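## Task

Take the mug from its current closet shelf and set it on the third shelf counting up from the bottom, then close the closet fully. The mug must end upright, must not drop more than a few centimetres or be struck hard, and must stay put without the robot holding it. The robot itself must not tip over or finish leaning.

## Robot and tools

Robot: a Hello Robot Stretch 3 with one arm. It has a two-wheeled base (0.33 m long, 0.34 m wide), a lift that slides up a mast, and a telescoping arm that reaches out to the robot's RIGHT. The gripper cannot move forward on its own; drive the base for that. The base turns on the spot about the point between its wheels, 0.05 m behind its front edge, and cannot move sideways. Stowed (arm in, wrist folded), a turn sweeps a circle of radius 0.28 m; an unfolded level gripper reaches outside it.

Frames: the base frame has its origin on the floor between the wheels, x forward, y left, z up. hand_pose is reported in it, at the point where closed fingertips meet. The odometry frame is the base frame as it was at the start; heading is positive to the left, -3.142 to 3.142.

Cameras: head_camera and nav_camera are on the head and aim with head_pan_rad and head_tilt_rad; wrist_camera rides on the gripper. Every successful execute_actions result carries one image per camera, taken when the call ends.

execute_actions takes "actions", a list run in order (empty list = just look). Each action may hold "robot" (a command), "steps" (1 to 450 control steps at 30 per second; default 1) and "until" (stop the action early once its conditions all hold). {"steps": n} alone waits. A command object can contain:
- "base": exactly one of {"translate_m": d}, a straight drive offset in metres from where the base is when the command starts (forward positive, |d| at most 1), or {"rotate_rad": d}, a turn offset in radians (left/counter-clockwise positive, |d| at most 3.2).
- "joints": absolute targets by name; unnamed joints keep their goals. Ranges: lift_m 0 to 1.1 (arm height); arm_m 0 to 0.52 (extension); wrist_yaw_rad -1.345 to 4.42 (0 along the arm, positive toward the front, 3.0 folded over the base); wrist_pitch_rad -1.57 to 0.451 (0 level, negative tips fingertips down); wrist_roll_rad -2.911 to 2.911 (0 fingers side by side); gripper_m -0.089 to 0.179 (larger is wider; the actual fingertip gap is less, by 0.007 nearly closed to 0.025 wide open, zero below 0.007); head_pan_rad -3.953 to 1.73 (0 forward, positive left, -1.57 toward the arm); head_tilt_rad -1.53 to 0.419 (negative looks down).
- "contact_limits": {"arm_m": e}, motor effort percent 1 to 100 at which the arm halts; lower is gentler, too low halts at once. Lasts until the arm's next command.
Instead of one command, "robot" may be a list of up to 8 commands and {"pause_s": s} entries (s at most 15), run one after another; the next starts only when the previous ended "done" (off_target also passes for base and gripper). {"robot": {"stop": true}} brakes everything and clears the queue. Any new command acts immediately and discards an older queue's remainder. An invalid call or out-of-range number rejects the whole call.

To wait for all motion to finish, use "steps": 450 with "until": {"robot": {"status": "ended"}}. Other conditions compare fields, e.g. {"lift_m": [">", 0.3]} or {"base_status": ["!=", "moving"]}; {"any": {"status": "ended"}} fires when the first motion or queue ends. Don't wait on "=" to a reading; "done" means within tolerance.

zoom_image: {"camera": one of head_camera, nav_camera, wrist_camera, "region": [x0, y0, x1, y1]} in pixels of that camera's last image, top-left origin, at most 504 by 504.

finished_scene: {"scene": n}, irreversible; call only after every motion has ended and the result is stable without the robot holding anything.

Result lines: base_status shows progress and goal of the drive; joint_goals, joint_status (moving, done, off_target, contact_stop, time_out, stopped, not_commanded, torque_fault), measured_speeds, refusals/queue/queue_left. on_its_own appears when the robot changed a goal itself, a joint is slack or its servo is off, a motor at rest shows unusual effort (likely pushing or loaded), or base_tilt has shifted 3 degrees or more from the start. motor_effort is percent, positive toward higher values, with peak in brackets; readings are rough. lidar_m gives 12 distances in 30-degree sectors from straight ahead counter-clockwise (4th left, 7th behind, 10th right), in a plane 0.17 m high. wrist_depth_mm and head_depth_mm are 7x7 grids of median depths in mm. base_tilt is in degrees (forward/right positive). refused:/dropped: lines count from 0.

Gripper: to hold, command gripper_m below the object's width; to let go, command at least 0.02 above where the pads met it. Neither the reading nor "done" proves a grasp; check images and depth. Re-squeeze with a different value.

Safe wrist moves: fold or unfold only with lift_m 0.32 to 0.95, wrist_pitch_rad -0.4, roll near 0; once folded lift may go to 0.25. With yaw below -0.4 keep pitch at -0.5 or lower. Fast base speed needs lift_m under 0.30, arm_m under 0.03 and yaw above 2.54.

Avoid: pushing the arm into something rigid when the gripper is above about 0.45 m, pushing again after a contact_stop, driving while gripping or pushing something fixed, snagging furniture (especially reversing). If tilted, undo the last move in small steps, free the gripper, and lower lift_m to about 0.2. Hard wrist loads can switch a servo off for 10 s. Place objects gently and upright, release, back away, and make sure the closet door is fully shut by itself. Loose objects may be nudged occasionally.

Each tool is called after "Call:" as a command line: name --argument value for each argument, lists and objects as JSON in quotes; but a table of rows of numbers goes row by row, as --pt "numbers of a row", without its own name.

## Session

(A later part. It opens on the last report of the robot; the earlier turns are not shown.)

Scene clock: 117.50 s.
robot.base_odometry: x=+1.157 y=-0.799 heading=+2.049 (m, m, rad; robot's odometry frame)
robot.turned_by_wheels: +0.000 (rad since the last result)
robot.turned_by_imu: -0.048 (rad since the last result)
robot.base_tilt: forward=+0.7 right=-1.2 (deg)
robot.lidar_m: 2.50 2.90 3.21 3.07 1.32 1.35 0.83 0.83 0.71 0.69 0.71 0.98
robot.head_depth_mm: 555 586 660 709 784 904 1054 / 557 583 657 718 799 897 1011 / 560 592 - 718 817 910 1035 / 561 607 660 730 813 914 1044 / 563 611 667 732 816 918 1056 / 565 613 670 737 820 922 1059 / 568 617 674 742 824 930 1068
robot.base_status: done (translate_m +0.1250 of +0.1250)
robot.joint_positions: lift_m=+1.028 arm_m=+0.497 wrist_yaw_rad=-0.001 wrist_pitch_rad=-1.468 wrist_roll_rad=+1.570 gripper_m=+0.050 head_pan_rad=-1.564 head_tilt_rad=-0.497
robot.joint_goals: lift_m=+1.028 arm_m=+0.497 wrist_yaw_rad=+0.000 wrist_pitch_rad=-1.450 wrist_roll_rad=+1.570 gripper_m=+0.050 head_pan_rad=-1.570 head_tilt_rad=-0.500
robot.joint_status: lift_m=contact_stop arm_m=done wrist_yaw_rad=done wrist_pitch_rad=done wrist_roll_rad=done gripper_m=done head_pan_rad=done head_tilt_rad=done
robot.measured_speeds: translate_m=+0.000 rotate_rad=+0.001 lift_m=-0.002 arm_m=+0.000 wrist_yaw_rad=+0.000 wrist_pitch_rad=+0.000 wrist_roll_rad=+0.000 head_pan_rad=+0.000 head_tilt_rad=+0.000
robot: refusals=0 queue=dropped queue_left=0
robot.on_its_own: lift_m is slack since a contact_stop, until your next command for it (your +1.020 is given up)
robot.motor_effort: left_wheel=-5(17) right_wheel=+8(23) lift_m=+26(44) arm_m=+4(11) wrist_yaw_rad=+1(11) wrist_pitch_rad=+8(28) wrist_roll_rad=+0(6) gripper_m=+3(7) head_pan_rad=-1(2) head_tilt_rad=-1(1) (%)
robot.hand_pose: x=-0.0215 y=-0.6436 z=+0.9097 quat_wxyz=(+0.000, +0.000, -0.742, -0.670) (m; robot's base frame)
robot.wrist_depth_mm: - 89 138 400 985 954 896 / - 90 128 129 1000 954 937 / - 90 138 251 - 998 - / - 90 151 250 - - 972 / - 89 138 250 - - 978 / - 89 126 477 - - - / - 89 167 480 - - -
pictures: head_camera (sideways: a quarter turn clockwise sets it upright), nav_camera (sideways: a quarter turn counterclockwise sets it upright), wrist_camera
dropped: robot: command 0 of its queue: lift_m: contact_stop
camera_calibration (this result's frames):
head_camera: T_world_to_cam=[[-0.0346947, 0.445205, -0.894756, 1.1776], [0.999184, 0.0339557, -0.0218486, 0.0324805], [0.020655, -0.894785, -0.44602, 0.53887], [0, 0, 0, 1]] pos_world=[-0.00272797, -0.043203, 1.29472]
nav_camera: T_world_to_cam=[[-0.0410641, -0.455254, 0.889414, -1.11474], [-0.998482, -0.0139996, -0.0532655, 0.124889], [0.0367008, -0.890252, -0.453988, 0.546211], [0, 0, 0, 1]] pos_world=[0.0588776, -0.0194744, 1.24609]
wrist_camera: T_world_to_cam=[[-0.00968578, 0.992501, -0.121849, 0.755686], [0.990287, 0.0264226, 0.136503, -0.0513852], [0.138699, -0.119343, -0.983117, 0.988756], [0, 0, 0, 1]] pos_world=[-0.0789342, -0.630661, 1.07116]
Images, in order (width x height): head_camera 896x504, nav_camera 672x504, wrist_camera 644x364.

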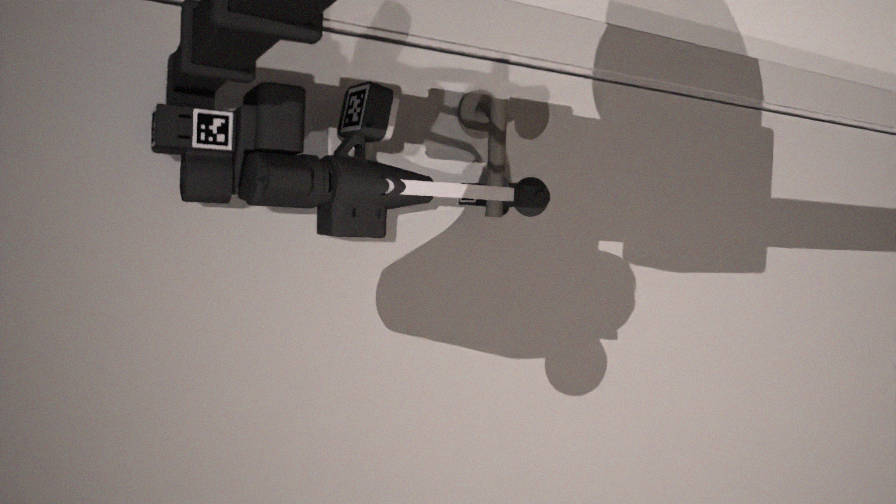

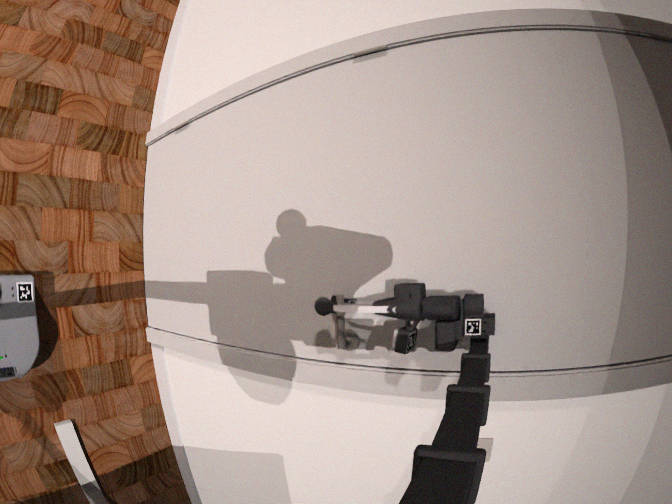

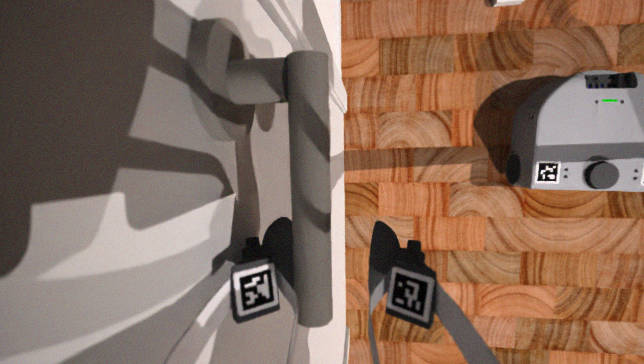

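Call:
execute_actions --actions '[{"robot":[{"joints":{"lift_m":1.025},"base":{"translate_m":0.055}},{"joints":{"lift_m":1.1}},{"joints":{"gripper_m":0.012},"base":{"translate_m":-0.05}},{"joints":{"arm_m":0.5}}],"steps":450,"until":{"robot":{"status":"ended"}}}]'

Scene clock: 124.73 s.
robot.base_odometry: x=+1.155 y=-0.795 heading=+2.049 (m, m, rad; robot's odometry frame)
robot.turned_by_wheels: +0.000 (rad since the last result)
robot.turned_by_imu: +0.002 (rad since the last result)
robot.base_tilt: forward=+0.7 right=-1.2 (deg)
robot.lidar_m: 2.51 2.89 3.21 3.06 1.33 1.36 0.83 0.84 0.71 0.69 0.71 0.98
robot.head_depth_mm: 543 605 655 711 786 907 1053 / 545 619 668 712 803 901 1013 / 553 - 675 714 804 905 1038 / 562 608 666 730 812 913 1045 / 564 610 667 733 816 916 1052 / 565 612 669 738 821 926 1059 / 568 617 673 741 826 930 1070
robot.base_status: done (translate_m -0.0500 of -0.0500)
robot.joint_positions: lift_m=+1.100 arm_m=+0.500 wrist_yaw_rad=-0.001 wrist_pitch_rad=-1.452 wrist_roll_rad=+1.573 gripper_m=+0.012 head_pan_rad=-1.564 head_tilt_rad=-0.497
robot.joint_goals: lift_m=+1.100 arm_m=+0.500 wrist_yaw_rad=+0.000 wrist_pitch_rad=-1.450 wrist_roll_rad=+1.570 gripper_m=+0.012 head_pan_rad=-1.570 head_tilt_rad=-0.500
robot.joint_status: lift_m=done arm_m=done wrist_yaw_rad=done wrist_pitch_rad=done wrist_roll_rad=done gripper_m=done head_pan_rad=done head_tilt_rad=done
robot.measured_speeds: translate_m=+0.000 rotate_rad=+0.000 lift_m=+0.000 arm_m=+0.001 wrist_yaw_rad=+0.000 wrist_pitch_rad=+0.000 wrist_roll_rad=+0.000 head_pan_rad=+0.000 head_tilt_rad=+0.000
robot: refusals=0 queue=done queue_left=0
robot.motor_effort: left_wheel=+1(10) right_wheel=-1(24) lift_m=+30(30) arm_m=+2(3) wrist_yaw_rad=+1(1) wrist_pitch_rad=+1(10) wrist_roll_rad=-1(1) gripper_m=+0(87) head_pan_rad=-2(4) head_tilt_rad=-1(1) (%)
robot.hand_pose: x=-0.0215 y=-0.6507 z=+0.9811 quat_wxyz=(-0.001, -0.001, -0.747, -0.664) (m; robot's base frame)
robot.wrist_depth_mm: - 81 135 321 - - 957 / - 81 135 200 - - 958 / - 81 135 255 - - - / - 81 135 254 - - - / - 81 134 254 - - - / - 81 123 - - - - / - 81 147 308 - - -
pictures: head_camera (sideways: a quarter turn clockwise sets it upright), nav_camera (sideways: a quarter turn counterclockwise sets it upright), wrist_camera
camera_calibration (this result's frames):
head_camera: T_world_to_cam=[[-0.0346943, 0.445205, -0.894756, 1.1776], [0.999185, 0.0339548, -0.0218486, 0.0324805], [0.0206541, -0.894785, -0.44602, 0.53887], [0, 0, 0, 1]] pos_world=[-0.00272801, -0.0432029, 1.29472]
nav_camera: T_world_to_cam=[[-0.0410645, -0.455254, 0.889414, -1.11474], [-0.998482, -0.0139987, -0.0532655, 0.124889], [0.0366999, -0.890252, -0.453988, 0.546211], [0, 0, 0, 1]] pos_world=[0.0588776, -0.0194745, 1.24609]
wrist_camera: T_world_to_cam=[[-0.00680447, 0.990487, -0.137441, 0.78554], [0.990326, 0.025724, 0.136354, -0.0612568], [0.138593, -0.135183, -0.98108, 1.04587], [0, 0, 0, 1]] pos_world=[-0.078941, -0.635106, 1.1424]
Images, in order (width x height): head_camera 896x504, nav_camera 672x504, wrist_camera 644x364.

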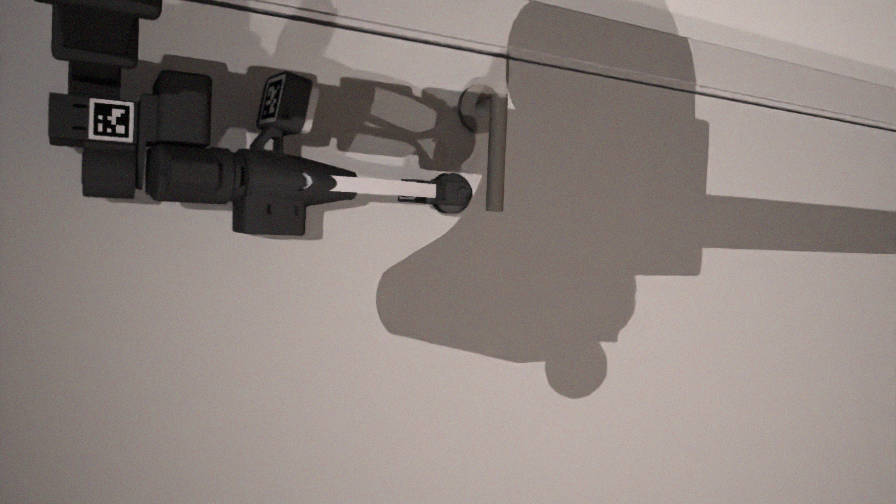

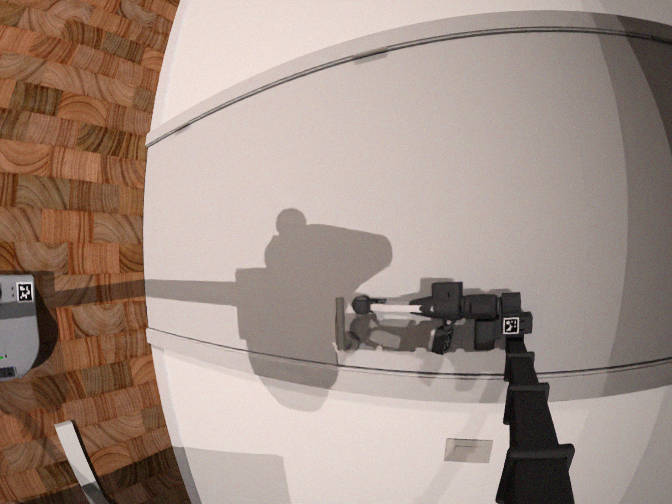

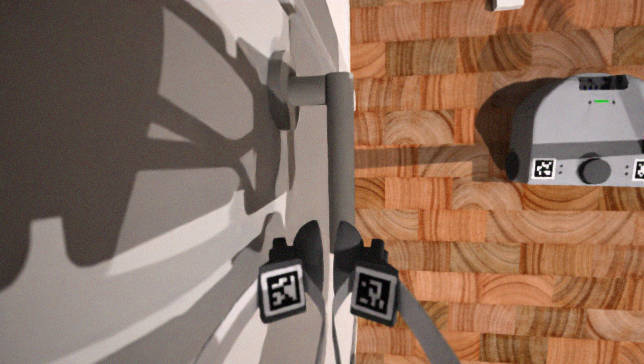

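Call:
execute_actions --actions '[{"robot":[{"joints":{"arm_m":0.493}},{"joints":{"lift_m":1.0}}],"steps":450,"until":{"robot":{"status":"ended"}}},{"steps":15},{"robot":{"joints":{"lift_m":1.0}},"steps":60,"until":{"robot":{"status":"ended"}}},{"steps":15}]'

Scene clock: 128.27 s.
robot.base_odometry: x=+1.155 y=-0.795 heading=+2.049 (m, m, rad; robot's odometry frame)
robot.turned_by_wheels: +0.000 (rad since the last result)
robot.turned_by_imu: +0.000 (rad since the last result)
robot.base_tilt: forward=+0.7 right=-1.2 (deg)
robot.lidar_m: 2.49 2.89 3.20 3.06 1.33 1.36 0.83 0.84 0.71 0.69 0.71 0.98
robot.head_depth_mm: 554 587 666 711 785 902 1052 / 557 589 667 719 803 899 1012 / 559 599 - 726 808 906 1037 / 561 609 662 732 809 913 1043 / 563 611 666 734 815 918 1054 / 566 615 671 735 821 924 1062 / 567 618 672 742 828 931 1068
robot.base_status: done (translate_m -0.0500 of -0.0500)
robot.joint_positions: lift_m=+1.012 arm_m=+0.493 wrist_yaw_rad=-0.001 wrist_pitch_rad=-1.423 wrist_roll_rad=+1.571 gripper_m=+0.012 head_pan_rad=-1.564 head_tilt_rad=-0.497
robot.joint_goals: lift_m=+1.012 arm_m=+0.493 wrist_yaw_rad=+0.000 wrist_pitch_rad=-1.450 wrist_roll_rad=+1.570 gripper_m=+0.012 head_pan_rad=-1.570 head_tilt_rad=-0.500
robot.joint_status: lift_m=contact_stop arm_m=done wrist_yaw_rad=done wrist_pitch_rad=done wrist_roll_rad=done gripper_m=done head_pan_rad=done head_tilt_rad=done
robot.measured_speeds: translate_m=+0.000 rotate_rad=+0.000 lift_m=+0.000 arm_m=+0.000 wrist_yaw_rad=+0.000 wrist_pitch_rad=+0.000 wrist_roll_rad=+0.000 head_pan_rad=+0.000 head_tilt_rad=+0.000
robot: refusals=0 queue=dropped queue_left=0
robot.on_its_own: lift_m is slack since a contact_stop, until your next command for it (your +1.000 is given up)
robot.motor_effort: left_wheel=+0(2) right_wheel=+0(1) lift_m=+25(32) arm_m=-2(1) wrist_yaw_rad=+1(1) wrist_pitch_rad=-13(16) wrist_roll_rad=+0(1) gripper_m=-4(6) head_pan_rad=-2(1) head_tilt_rad=-1(1) (%)
robot.hand_pose: x=-0.0216 y=-0.6519 z=+0.8935 quat_wxyz=(+0.000, -0.001, -0.757, -0.653) (m; robot's base frame)
robot.wrist_depth_mm: - 82 113 235 953 921 866 / - 82 115 117 982 927 904 / - 82 127 205 - 945 - / - 82 133 205 - 969 929 / - 82 133 121 - 991 955 / - 82 122 122 - - 971 / - 82 146 283 - - 978
pictures: head_camera (sideways: a quarter turn clockwise sets it upright), nav_camera (sideways: a quarter turn counterclockwise sets it upright), wrist_camera
replaced: robot.lift_m: its motion had ended contact_stop
camera_calibration (this result's frames):
head_camera: T_world_to_cam=[[-0.0346943, 0.445205, -0.894756, 1.1776], [0.999185, 0.0339549, -0.0218486, 0.0324805], [0.0206542, -0.894785, -0.44602, 0.53887], [0, 0, 0, 1]] pos_world=[-0.00272801, -0.0432029, 1.29472]
nav_camera: T_world_to_cam=[[-0.0410645, -0.455253, 0.889414, -1.11474], [-0.998482, -0.0139988, -0.0532655, 0.124889], [0.0367, -0.890252, -0.453988, 0.546211], [0, 0, 0, 1]] pos_world=[0.0588776, -0.0194745, 1.24609]
wrist_camera: T_world_to_cam=[[-0.0088132, 0.986002, -0.1665, 0.797626], [0.990306, 0.0316882, 0.135237, -0.0443833], [0.13862, -0.163694, -0.976724, 0.937258], [0, 0, 0, 1]] pos_world=[-0.0789398, -0.631631, 1.05425]
Images, in order (width x height): head_camera 896x504, nav_camera 672x504, wrist_camera 644x364.

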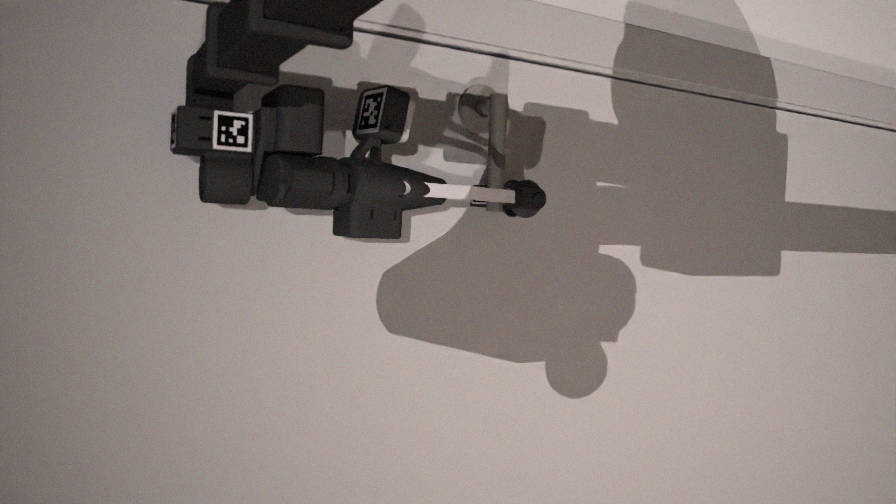

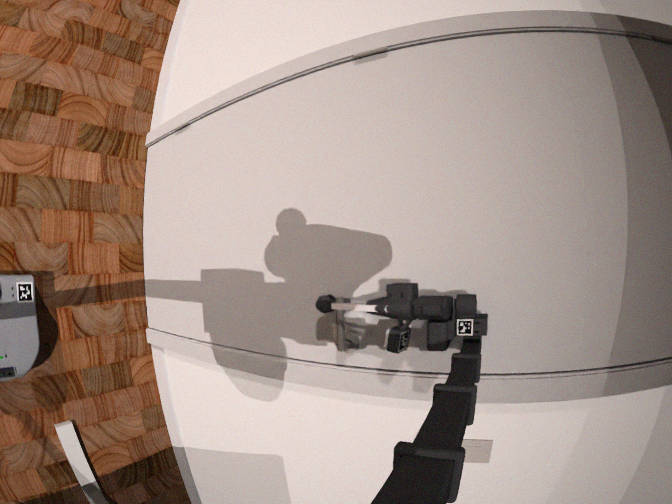

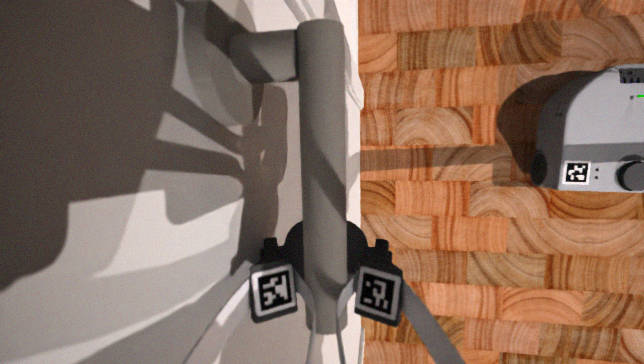

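Call:
execute_actions --actions '[{"robot":[{"joints":{"lift_m":1.1}},{"joints":{"arm_m":0.1}},{"joints":{"wrist_pitch_rad":0,"lift_m":0.825,"gripper_m":0.08}},{"joints":{"arm_m":0.255}},{"joints":{"gripper_m":-0.03}},{"pause_s":0.3},{"joints":{"wrist_pitch_rad":-0.35}}],"steps":450,"until":{"robot":{"status":"ended"}}}]'

Scene clock: 132.20 s.
robot.base_odometry: x=+1.155 y=-0.795 heading=+2.049 (m, m, rad; robot's odometry frame)
robot.turned_by_wheels: +0.000 (rad since the last result)
robot.turned_by_imu: +0.002 (rad since the last result)
robot.base_tilt: forward=+0.7 right=-1.0 (deg)
robot.lidar_m: 2.51 2.90 3.21 3.07 1.32 1.35 0.83 0.84 0.71 0.69 0.71 0.98
robot.head_depth_mm: 551 583 654 706 781 901 1049 / 554 580 654 709 802 898 1008 / 556 589 - 715 805 905 1034 / 558 604 658 728 808 910 1042 / 560 608 665 731 813 916 1053 / 562 611 666 735 818 921 1062 / 563 613 671 739 824 929 1066
robot.base_status: done (translate_m -0.0500 of -0.0500)
robot.joint_positions: lift_m=+1.033 arm_m=+0.493 wrist_yaw_rad=-0.001 wrist_pitch_rad=-1.427 wrist_roll_rad=+1.571 gripper_m=+0.012 head_pan_rad=-1.564 head_tilt_rad=-0.497
robot.joint_goals: lift_m=+1.034 arm_m=+0.493 wrist_yaw_rad=+0.000 wrist_pitch_rad=-1.450 wrist_roll_rad=+1.570 gripper_m=+0.012 head_pan_rad=-1.570 head_tilt_rad=-0.500
robot.joint_status: lift_m=contact_stop arm_m=done wrist_yaw_rad=done wrist_pitch_rad=done wrist_roll_rad=done gripper_m=done head_pan_rad=done head_tilt_rad=done
robot.measured_speeds: translate_m=+0.000 rotate_rad=+0.002 lift_m=-0.014 arm_m=+0.000 wrist_yaw_rad=+0.000 wrist_pitch_rad=+0.000 wrist_roll_rad=+0.000 head_pan_rad=+0.000 head_tilt_rad=+0.000
robot: refusals=0 queue=dropped queue_left=0
robot.on_its_own: lift_m is slack since a contact_stop, until your next command for it (your +1.100 is given up)
robot.motor_effort: left_wheel=+1(2) right_wheel=-6(6) lift_m=+44(53) arm_m=-3(2) wrist_yaw_rad=+1(1) wrist_pitch_rad=-10(12) wrist_roll_rad=+0(0) gripper_m=-4(4) head_pan_rad=-2(2) head_tilt_rad=-1(1) (%)
robot.hand_pose: x=-0.0216 y=-0.6507 z=+0.9149 quat_wxyz=(+0.000, -0.001, -0.756, -0.655) (m; robot's base frame)
robot.wrist_depth_mm: - 82 119 266 987 917 896 / - 82 120 130 - 961 913 / - 82 132 211 - 984 - / - 82 134 211 - - 948 / - 82 135 139 - - 962 / - 82 123 141 - - 965 / - 82 148 369 - - -
pictures: head_camera (sideways: a quarter turn clockwise sets it upright), nav_camera (sideways: a quarter turn counterclockwise sets it upright), wrist_camera
dropped: robot: command 0 of its queue: lift_m: contact_stop
camera_calibration (this result's frames):
head_camera: T_world_to_cam=[[-0.0346952, 0.445204, -0.894757, 1.1776], [0.999184, 0.0339569, -0.0218486, 0.0324805], [0.0206561, -0.894785, -0.44602, 0.538869], [0, 0, 0, 1]] pos_world=[-0.00272792, -0.043203, 1.29472]
nav_camera: T_world_to_cam=[[-0.0410635, -0.455253, 0.889415, -1.11474], [-0.998482, -0.0140008, -0.0532655, 0.124889], [0.0367018, -0.890252, -0.453987, 0.54621], [0, 0, 0, 1]] pos_world=[0.0588777, -0.0194744, 1.24609]
wrist_camera: T_world_to_cam=[[-0.00880698, 0.986721, -0.162183, 0.796605], [0.990306, 0.0310907, 0.13538, -0.0478367], [0.138625, -0.159418, -0.97743, 0.961791], [0, 0, 0, 1]] pos_world=[-0.0789393, -0.631213, 1.07576]
Images, in order (width x height): head_camera 896x504, nav_camera 672x504, wrist_camera 644x364.

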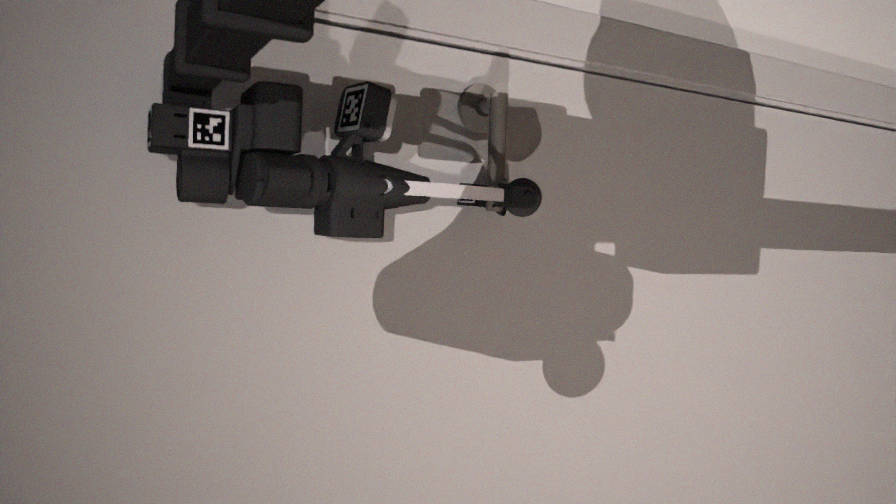

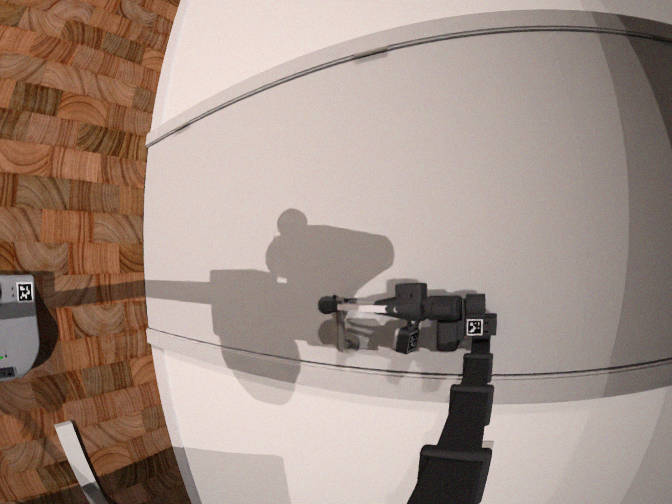

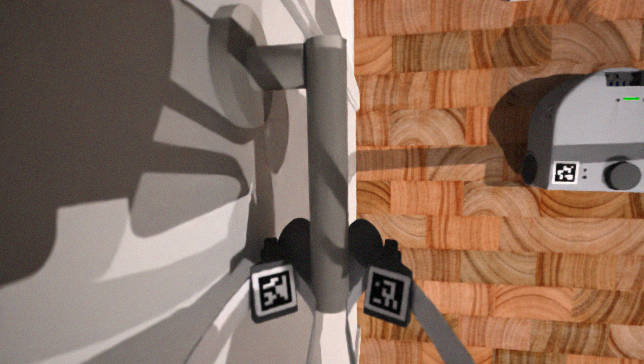

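Call:
execute_actions --actions '[{"robot":[{"joints":{"gripper_m":0.06}},{"joints":{"lift_m":1.1}},{"joints":{"arm_m":0.1}},{"joints":{"wrist_pitch_rad":0,"lift_m":0.825,"gripper_m":0.08}},{"joints":{"arm_m":0.255}},{"joints":{"gripper_m":-0.03}},{"pause_s":0.3},{"joints":{"wrist_pitch_rad":-0.35}}],"steps":450,"until":{"robot":{"status":"ended"}}}]'

Scene clock: 134.00 s.
robot.base_odometry: x=+1.155 y=-0.795 heading=+2.049 (m, m, rad; robot's odometry frame)
robot.turned_by_wheels: +0.000 (rad since the last result)
robot.turned_by_imu: +0.003 (rad since the last result)
robot.base_tilt: forward=+0.7 right=-1.1 (deg)
robot.lidar_m: 2.54 2.89 3.21 3.07 1.32 1.36 0.83 0.84 0.71 0.69 0.71 0.98
robot.head_depth_mm: 550 579 659 709 787 899 1052 / 554 585 654 712 799 895 1009 / 556 590 - 714 811 901 1033 / 558 605 657 727 810 913 1045 / 560 609 665 731 814 917 1052 / 563 612 669 734 820 924 1063 / 565 612 670 742 822 931 1072
robot.base_status: done (translate_m -0.0500 of -0.0500)
robot.joint_positions: lift_m=+1.035 arm_m=+0.493 wrist_yaw_rad=-0.001 wrist_pitch_rad=-1.471 wrist_roll_rad=+1.571 gripper_m=+0.060 head_pan_rad=-1.564 head_tilt_rad=-0.497
robot.joint_goals: lift_m=+1.035 arm_m=+0.493 wrist_yaw_rad=+0.000 wrist_pitch_rad=-1.450 wrist_roll_rad=+1.570 gripper_m=+0.060 head_pan_rad=-1.570 head_tilt_rad=-0.500
robot.joint_status: lift_m=contact_stop arm_m=done wrist_yaw_rad=done wrist_pitch_rad=done wrist_roll_rad=done gripper_m=done head_pan_rad=done head_tilt_rad=done
robot.measured_speeds: translate_m=+0.000 rotate_rad=+0.002 lift_m=-0.009 arm_m=+0.000 wrist_yaw_rad=+0.000 wrist_pitch_rad=+0.000 wrist_roll_rad=+0.000 head_pan_rad=+0.000 head_tilt_rad=+0.000
robot: refusals=0 queue=dropped queue_left=0
robot.on_its_own: lift_m is slack since a contact_stop, until your next command for it (your +1.100 is given up)
robot.motor_effort: left_wheel=-1(12) right_wheel=-1(8) lift_m=+41(51) arm_m=-1(2) wrist_yaw_rad=+0(1) wrist_pitch_rad=+9(10) wrist_roll_rad=+0(0) gripper_m=+4(90) head_pan_rad=-2(2) head_tilt_rad=-1(1) (%)
robot.hand_pose: x=-0.0215 y=-0.6395 z=+0.9164 quat_wxyz=(+0.000, -0.001, -0.741, -0.671) (m; robot's base frame)
robot.wrist_depth_mm: - 92 133 686 987 966 902 / - 92 131 136 - 970 942 / - 92 154 264 - - - / - 92 157 263 - - 980 / - 92 143 263 - - 987 / - 92 131 528 - - - / - 92 175 529 - - -
pictures: head_camera (sideways: a quarter turn clockwise sets it upright), nav_camera (sideways: a quarter turn counterclockwise sets it upright), wrist_camera
dropped: robot: command 1 of its queue: lift_m: contact_stop
camera_calibration (this result's frames):
head_camera: T_world_to_cam=[[-0.034697, 0.445205, -0.894756, 1.1776], [0.999184, 0.0339608, -0.0218485, 0.0324805], [0.0206596, -0.894784, -0.446021, 0.53887], [0, 0, 0, 1]] pos_world=[-0.00272775, -0.043203, 1.29472]
nav_camera: T_world_to_cam=[[-0.0410617, -0.455254, 0.889414, -1.11474], [-0.998482, -0.0140047, -0.0532655, 0.124889], [0.0367053, -0.890251, -0.453988, 0.546211], [0, 0, 0, 1]] pos_world=[0.0588777, -0.0194741, 1.24609]
wrist_camera: T_world_to_cam=[[-0.00880439, 0.992839, -0.119137, 0.750186], [0.9903, 0.0251792, 0.136649, -0.0533429], [0.13867, -0.116778, -0.983429, 0.997801], [0, 0, 0, 1]] pos_world=[-0.0789347, -0.626949, 1.07793]
Images, in order (width x height): head_camera 896x504, nav_camera 672x504, wrist_camera 644x364.

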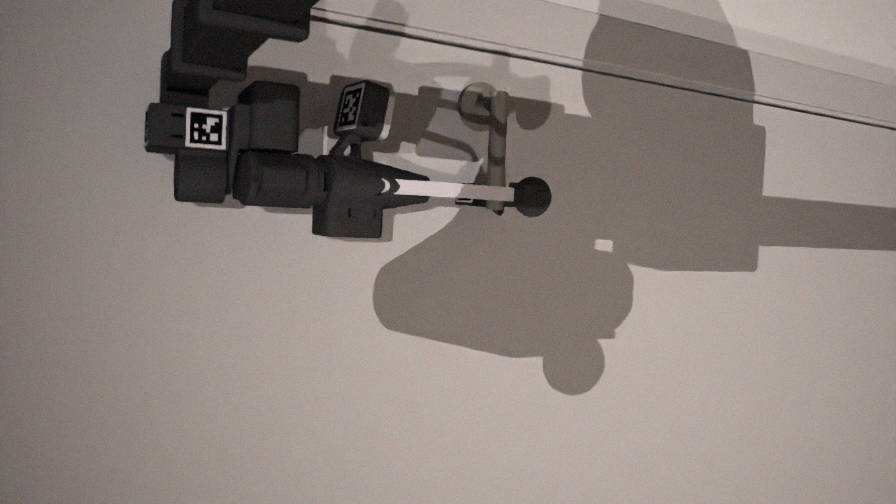

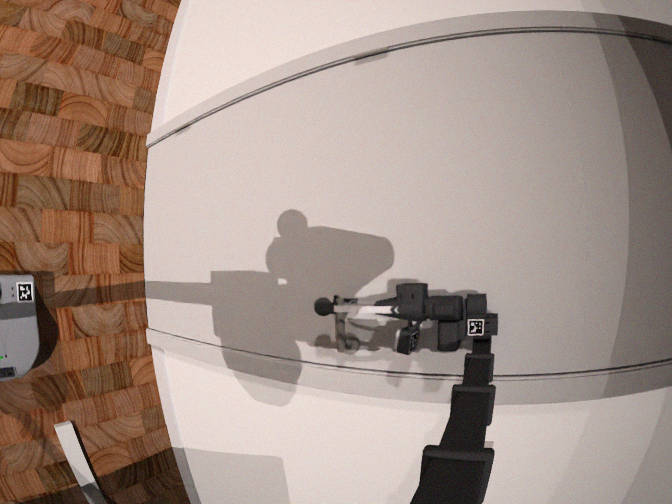

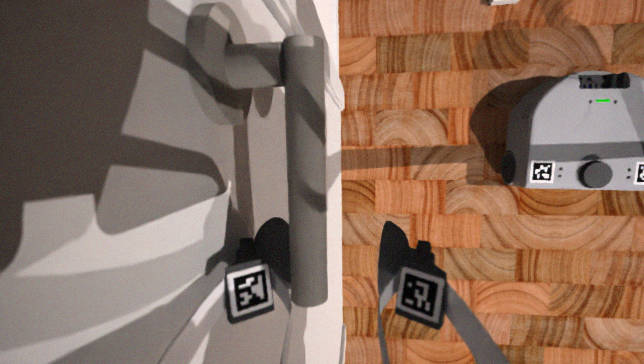

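Call:
execute_actions --actions '[{"robot":[{"joints":{"lift_m":1.025},"base":{"translate_m":0.05}},{"joints":{"lift_m":1.1}},{"joints":{"arm_m":0.1},"base":{"translate_m":-0.045}},{"joints":{"wrist_pitch_rad":0,"lift_m":0.825,"gripper_m":0.08}},{"joints":{"arm_m":0.255}},{"joints":{"gripper_m":-0.03}},{"pause_s":0.3},{"joints":{"wrist_pitch_rad":-0.35}}],"steps":450,"until":{"robot":{"status":"ended"}}}]'

Scene clock: 149.67 s.
robot.base_odometry: x=+1.152 y=-0.790 heading=+2.049 (m, m, rad; robot's odometry frame)
robot.turned_by_wheels: +0.000 (rad since the last result)
robot.turned_by_imu: +0.004 (rad since the last result)
robot.base_tilt: forward=+0.7 right=-1.2 (deg)
robot.lidar_m: 2.56 2.89 3.21 3.06 1.33 1.36 0.84 0.84 0.71 0.69 0.71 0.99
robot.head_depth_mm: 554 600 653 714 763 - 1088 / 557 603 658 711 - 933 1019 / 559 607 661 714 - 940 1035 / 561 609 665 730 800 914 1044 / 565 612 668 735 817 921 1053 / 567 614 672 740 821 924 1063 / 569 618 674 742 829 936 1071
robot.base_status: done (translate_m -0.0450 of -0.0450)
robot.joint_positions: lift_m=+0.825 arm_m=+0.255 wrist_yaw_rad=+0.001 wrist_pitch_rad=-0.097 wrist_roll_rad=+1.574 gripper_m=-0.029 head_pan_rad=-1.564 head_tilt_rad=-0.497
robot.joint_goals: lift_m=+0.825 arm_m=+0.255 wrist_yaw_rad=+0.000 wrist_pitch_rad=-0.350 wrist_roll_rad=+1.570 gripper_m=-0.030 head_pan_rad=-1.570 head_tilt_rad=-0.500
robot.joint_status: lift_m=done arm_m=done wrist_yaw_rad=done wrist_pitch_rad=moving wrist_roll_rad=done gripper_m=done head_pan_rad=done head_tilt_rad=done
robot.measured_speeds: translate_m=+0.000 rotate_rad=+0.000 lift_m=+0.000 arm_m=+0.000 wrist_yaw_rad=+0.000 wrist_pitch_rad=-0.408 wrist_roll_rad=+0.000 head_pan_rad=+0.000 head_tilt_rad=+0.000
robot: refusals=0 queue=running queue_left=0
robot.motor_effort: left_wheel=+0(16) right_wheel=-1(34) lift_m=+22(38) arm_m=+1(3) wrist_yaw_rad=+0(3) wrist_pitch_rad=-35(30) wrist_roll_rad=-2(3) gripper_m=-20(99) head_pan_rad=-3(1) head_tilt_rad=-1(1) (%)
robot.hand_pose: x=-0.0212 y=-0.6526 z=+0.9148 quat_wxyz=(-0.001, +0.000, -0.999, -0.049) (m; robot's base frame)
robot.wrist_depth_mm: 179 180 184 184 190 193 197 / 182 184 186 181 194 197 201 / 186 188 191 193 199 202 205 / 189 192 196 198 202 206 209 / 194 196 199 177 208 211 215 / 198 201 203 208 213 216 221 / 202 206 210 213 217 221 226
pictures: head_camera (sideways: a quarter turn clockwise sets it upright), nav_camera (sideways: a quarter turn counterclockwise sets it upright), wrist_camera
camera_calibration (this result's frames):
head_camera: T_world_to_cam=[[-0.034695, 0.445207, -0.894755, 1.1776], [0.999184, 0.0339565, -0.0218485, 0.0324804], [0.0206556, -0.894784, -0.446022, 0.538872], [0, 0, 0, 1]] pos_world=[-0.00272794, -0.0432029, 1.29472]
nav_camera: T_world_to_cam=[[-0.0410637, -0.455255, 0.889413, -1.11474], [-0.998482, -0.0140002, -0.0532655, 0.124889], [0.0367014, -0.890251, -0.453989, 0.546213], [0, 0, 0, 1]] pos_world=[0.0588776, -0.0194743, 1.24609]
wrist_camera: T_world_to_cam=[[-0.00775636, 0.0775009, -0.996962, 0.968713], [0.990121, 0.140182, 0.00319421, 0.144036], [0.140004, -0.987088, -0.0778226, -0.401746], [0, 0, 0, 1]] pos_world=[-0.0788531, -0.491826, 0.934045]
Images, in order (width x height): head_camera 896x504, nav_camera 672x504, wrist_camera 644x364.

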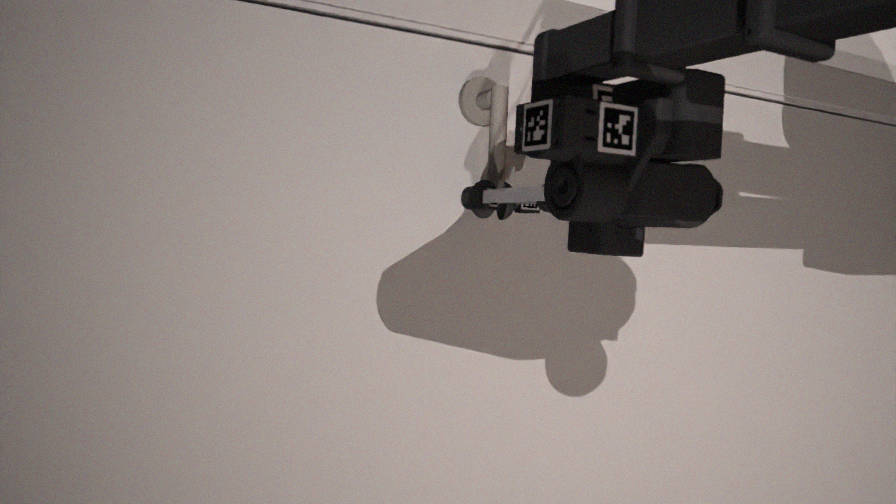

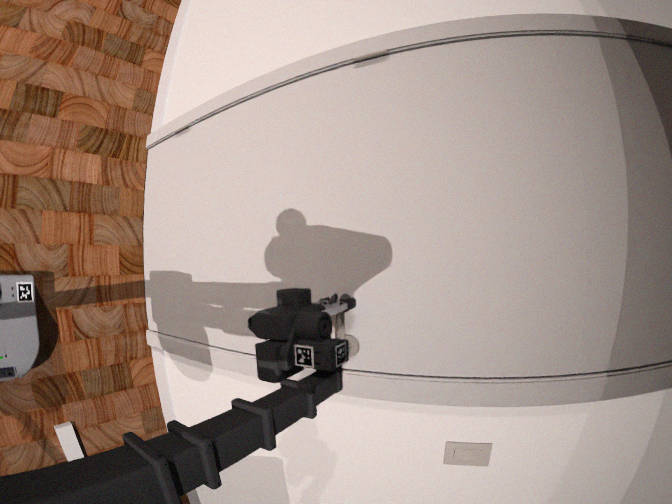

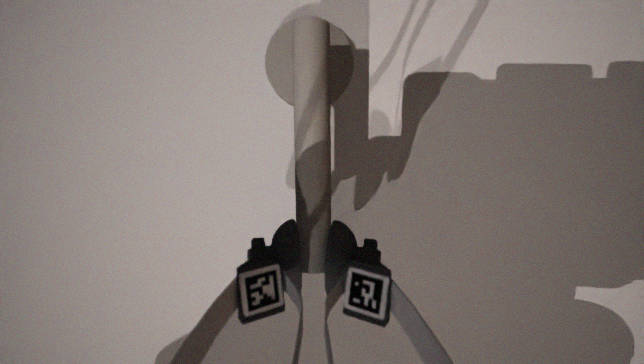

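Call:
execute_actions --actions '[{"steps":25}]'

Scene clock: 150.83 s.
robot.base_odometry: x=+1.152 y=-0.790 heading=+2.049 (m, m, rad; robot's odometry frame)
robot.turned_by_wheels: +0.000 (rad since the last result)
robot.turned_by_imu: +0.000 (rad since the last result)
robot.base_tilt: forward=+0.7 right=-1.3 (deg)
robot.lidar_m: 2.55 2.88 3.22 3.07 1.32 1.36 0.84 0.84 0.71 0.69 0.71 0.98
robot.head_depth_mm: 554 600 654 715 763 - 1085 / 557 601 657 712 - 931 1013 / 560 607 660 715 - 941 1036 / 562 610 665 733 800 913 1043 / 565 613 668 736 817 921 1055 / 567 614 672 739 822 924 1065 / 569 617 676 745 827 935 1072
robot.base_status: done (translate_m -0.0450 of -0.0450)
robot.joint_positions: lift_m=+0.825 arm_m=+0.255 wrist_yaw_rad=+0.001 wrist_pitch_rad=-0.153 wrist_roll_rad=+1.573 gripper_m=-0.029 head_pan_rad=-1.564 head_tilt_rad=-0.497
robot.joint_goals: lift_m=+0.825 arm_m=+0.255 wrist_yaw_rad=+0.000 wrist_pitch_rad=-0.350 wrist_roll_rad=+1.570 gripper_m=-0.030 head_pan_rad=-1.570 head_tilt_rad=-0.500
robot.joint_status: lift_m=done arm_m=done wrist_yaw_rad=done wrist_pitch_rad=off_target wrist_roll_rad=done gripper_m=done head_pan_rad=done head_tilt_rad=done
robot.measured_speeds: translate_m=+0.000 rotate_rad=+0.000 lift_m=+0.000 arm_m=+0.000 wrist_yaw_rad=+0.000 wrist_pitch_rad=+0.000 wrist_roll_rad=+0.000 head_pan_rad=+0.000 head_tilt_rad=+0.000
robot: refusals=0 queue=dropped queue_left=0
robot.on_its_own: wrist_pitch_rad is at rest, and its effort (-89) is outside its rest range (-20 to +32)
robot.motor_effort: left_wheel=+0(0) right_wheel=-1(1) lift_m=+17(22) arm_m=+1(1) wrist_yaw_rad=-2(2) wrist_pitch_rad=-89(91) wrist_roll_rad=-1(1) gripper_m=-31(32) head_pan_rad=-3(2) head_tilt_rad=-1(1) (%)
robot.hand_pose: x=-0.0211 y=-0.6495 z=+0.9010 quat_wxyz=(-0.001, +0.001, -0.997, -0.077) (m; robot's base frame)
robot.wrist_depth_mm: 173 177 183 187 194 202 208 / 176 182 185 185 199 205 213 / 181 185 190 197 204 210 218 / 185 190 195 200 209 215 225 / 188 194 197 205 213 222 230 / 192 197 200 209 219 227 235 / 196 201 210 216 224 233 241
pictures: head_camera (sideways: a quarter turn clockwise sets it upright), nav_camera (sideways: a quarter turn counterclockwise sets it upright), wrist_camera
camera_calibration (this result's frames):
head_camera: T_world_to_cam=[[-0.0346954, 0.445207, -0.894755, 1.1776], [0.999184, 0.0339573, -0.0218485, 0.0324804], [0.0206564, -0.894784, -0.446022, 0.538872], [0, 0, 0, 1]] pos_world=[-0.0027279, -0.043203, 1.29472]
nav_camera: T_world_to_cam=[[-0.0410634, -0.455255, 0.889413, -1.11474], [-0.998482, -0.0140011, -0.0532655, 0.124889], [0.0367021, -0.890251, -0.453989, 0.546213], [0, 0, 0, 1]] pos_world=[0.0588777, -0.0194742, 1.24609]
wrist_camera: T_world_to_cam=[[-0.00898484, 0.133028, -0.991072, 0.985484], [0.990011, 0.140642, 0.00990264, 0.137723], [0.140704, -0.981083, -0.132962, -0.34615], [0, 0, 0, 1]] pos_world=[-0.0787878, -0.490068, 0.929296]
Images, in order (width x height): head_camera 896x504, nav_camera 672x504, wrist_camera 644x364.

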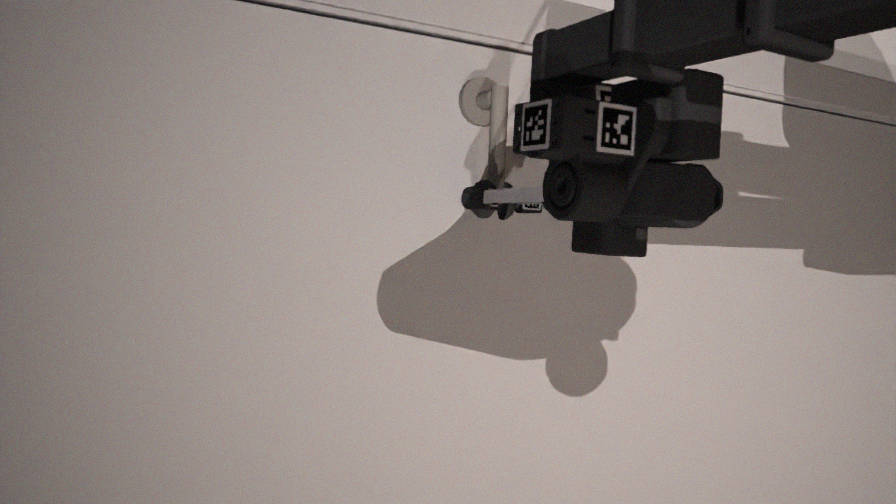

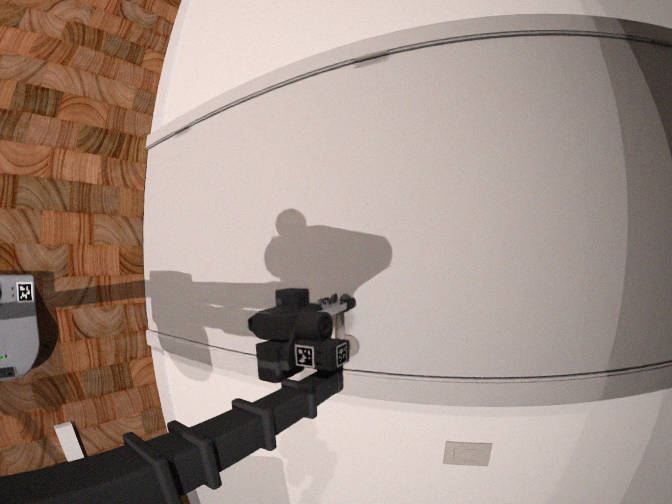

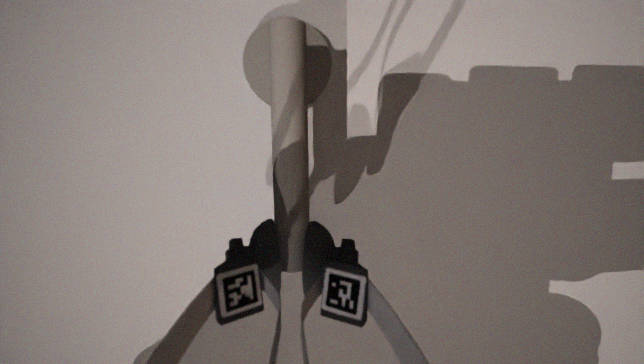

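Call:
execute_actions --actions '[{"robot":[{"joints":{"wrist_pitch_rad":0,"gripper_m":0.08}},{"joints":{"arm_m":0.0}},{"joints":{"lift_m":1.1,"wrist_pitch_rad":-1.45,"gripper_m":0.05},"base":{"rotate_rad":-0.6}},{"base":{"translate_m":0.53}},{"base":{"rotate_rad":0.6}},{"base":{"translate_m":-0.44}},{"joints":{"arm_m":0.16}}],"steps":450,"until":{"robot":{"status":"ended"}}},{"steps":450,"until":{"robot":{"status":"ended"}}}]'

Scene clock: 176.50 s.
robot.base_odometry: x=+1.419 y=-0.655 heading=+2.049 (m, m, rad; robot's odometry frame)
robot.turned_by_wheels: +0.000 (rad since the last result)
robot.turned_by_imu: +0.004 (rad since the last result)
robot.base_tilt: forward=+0.7 right=-1.2 (deg)
robot.lidar_m: 1.49 2.82 3.53 3.36 1.87 1.35 0.81 0.60 0.41 0.39 0.41 0.55
robot.head_depth_mm: - - - 376 436 464 549 / 295 - - - 438 476 553 / 298 330 - - - 464 569 / 303 328 358 - 439 491 563 / 304 330 360 396 440 496 567 / 306 332 362 399 443 499 573 / 307 333 364 401 446 503 579
robot.base_status: done (translate_m -0.4400 of -0.4400)
robot.joint_positions: lift_m=+1.100 arm_m=+0.160 wrist_yaw_rad=+0.000 wrist_pitch_rad=-1.443 wrist_roll_rad=+1.573 gripper_m=+0.050 head_pan_rad=-1.564 head_tilt_rad=-0.497
robot.joint_goals: lift_m=+1.100 arm_m=+0.160 wrist_yaw_rad=+0.000 wrist_pitch_rad=-1.450 wrist_roll_rad=+1.570 gripper_m=+0.050 head_pan_rad=-1.570 head_tilt_rad=-0.500
robot.joint_status: lift_m=done arm_m=done wrist_yaw_rad=done wrist_pitch_rad=done wrist_roll_rad=done gripper_m=done head_pan_rad=done head_tilt_rad=done
robot.measured_speeds: translate_m=+0.000 rotate_rad=+0.000 lift_m=+0.000 arm_m=+0.000 wrist_yaw_rad=+0.000 wrist_pitch_rad=+0.000 wrist_roll_rad=+0.000 head_pan_rad=+0.000 head_tilt_rad=+0.000
robot: refusals=0 queue=done queue_left=0
robot.motor_effort: left_wheel=-2(9) right_wheel=+2(6) lift_m=+29(30) arm_m=+3(3) wrist_yaw_rad=+0(2) wrist_pitch_rad=-3(89) wrist_roll_rad=-1(1) gripper_m=-1(90) head_pan_rad=-2(3) head_tilt_rad=+0(1) (%)
robot.hand_pose: x=-0.0215 y=-0.3131 z=+0.9812 quat_wxyz=(+0.000, -0.001, -0.750, -0.661) (m; robot's base frame)
robot.wrist_depth_mm: 108 135 221 748 - 991 963 / 108 136 205 552 - - 984 / 108 136 224 630 - - - / 108 136 225 637 - - - / 108 136 205 640 - - - / 109 136 183 756 - - - / 109 132 248 651 - - -
pictures: head_camera (sideways: a quarter turn clockwise sets it upright), nav_camera (sideways: a quarter turn counterclockwise sets it upright), wrist_camera
camera_calibration (this result's frames):
head_camera: T_world_to_cam=[[-0.0346953, 0.445207, -0.894755, 1.1776], [0.999184, 0.0339572, -0.0218485, 0.0324804], [0.0206563, -0.894784, -0.446022, 0.538872], [0, 0, 0, 1]] pos_world=[-0.00272791, -0.043203, 1.29472]
nav_camera: T_world_to_cam=[[-0.0410634, -0.455255, 0.889414, -1.11474], [-0.998482, -0.0140009, -0.0532655, 0.124889], [0.036702, -0.890251, -0.453989, 0.546213], [0, 0, 0, 1]] pos_world=[0.0588777, -0.0194743, 1.24609]
wrist_camera: T_world_to_cam=[[-0.00854634, 0.989182, -0.146447, 0.459494], [0.99028, 0.0287042, 0.136093, -0.0687764], [0.138824, -0.14386, -0.979812, 1.08764], [0, 0, 0, 1]] pos_world=[-0.0789563, -0.29608, 1.14234]
Images, in order (width x height): head_camera 896x504, nav_camera 672x504, wrist_camera 644x364.

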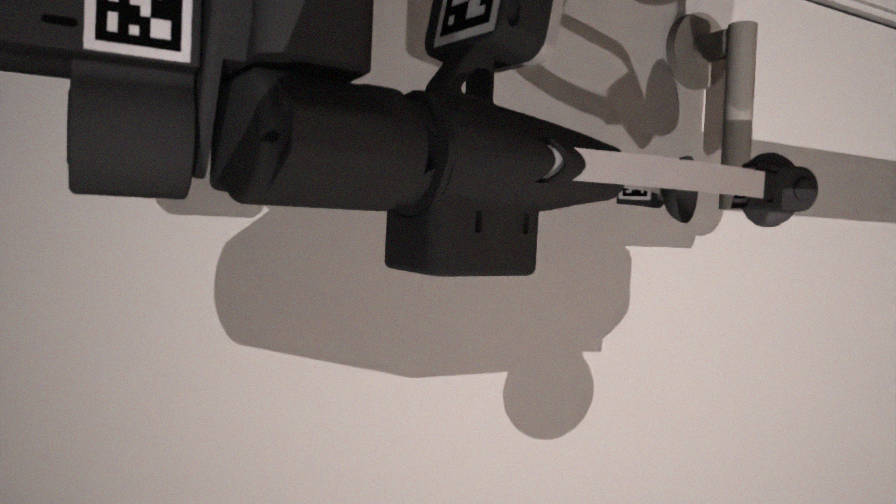

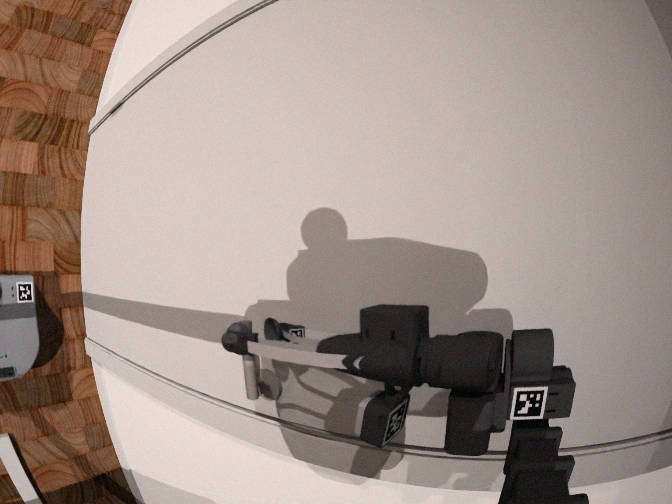

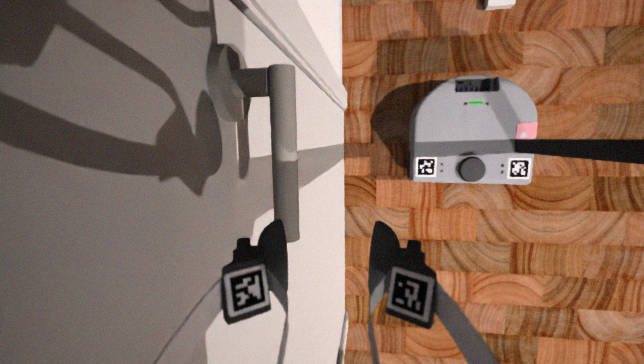

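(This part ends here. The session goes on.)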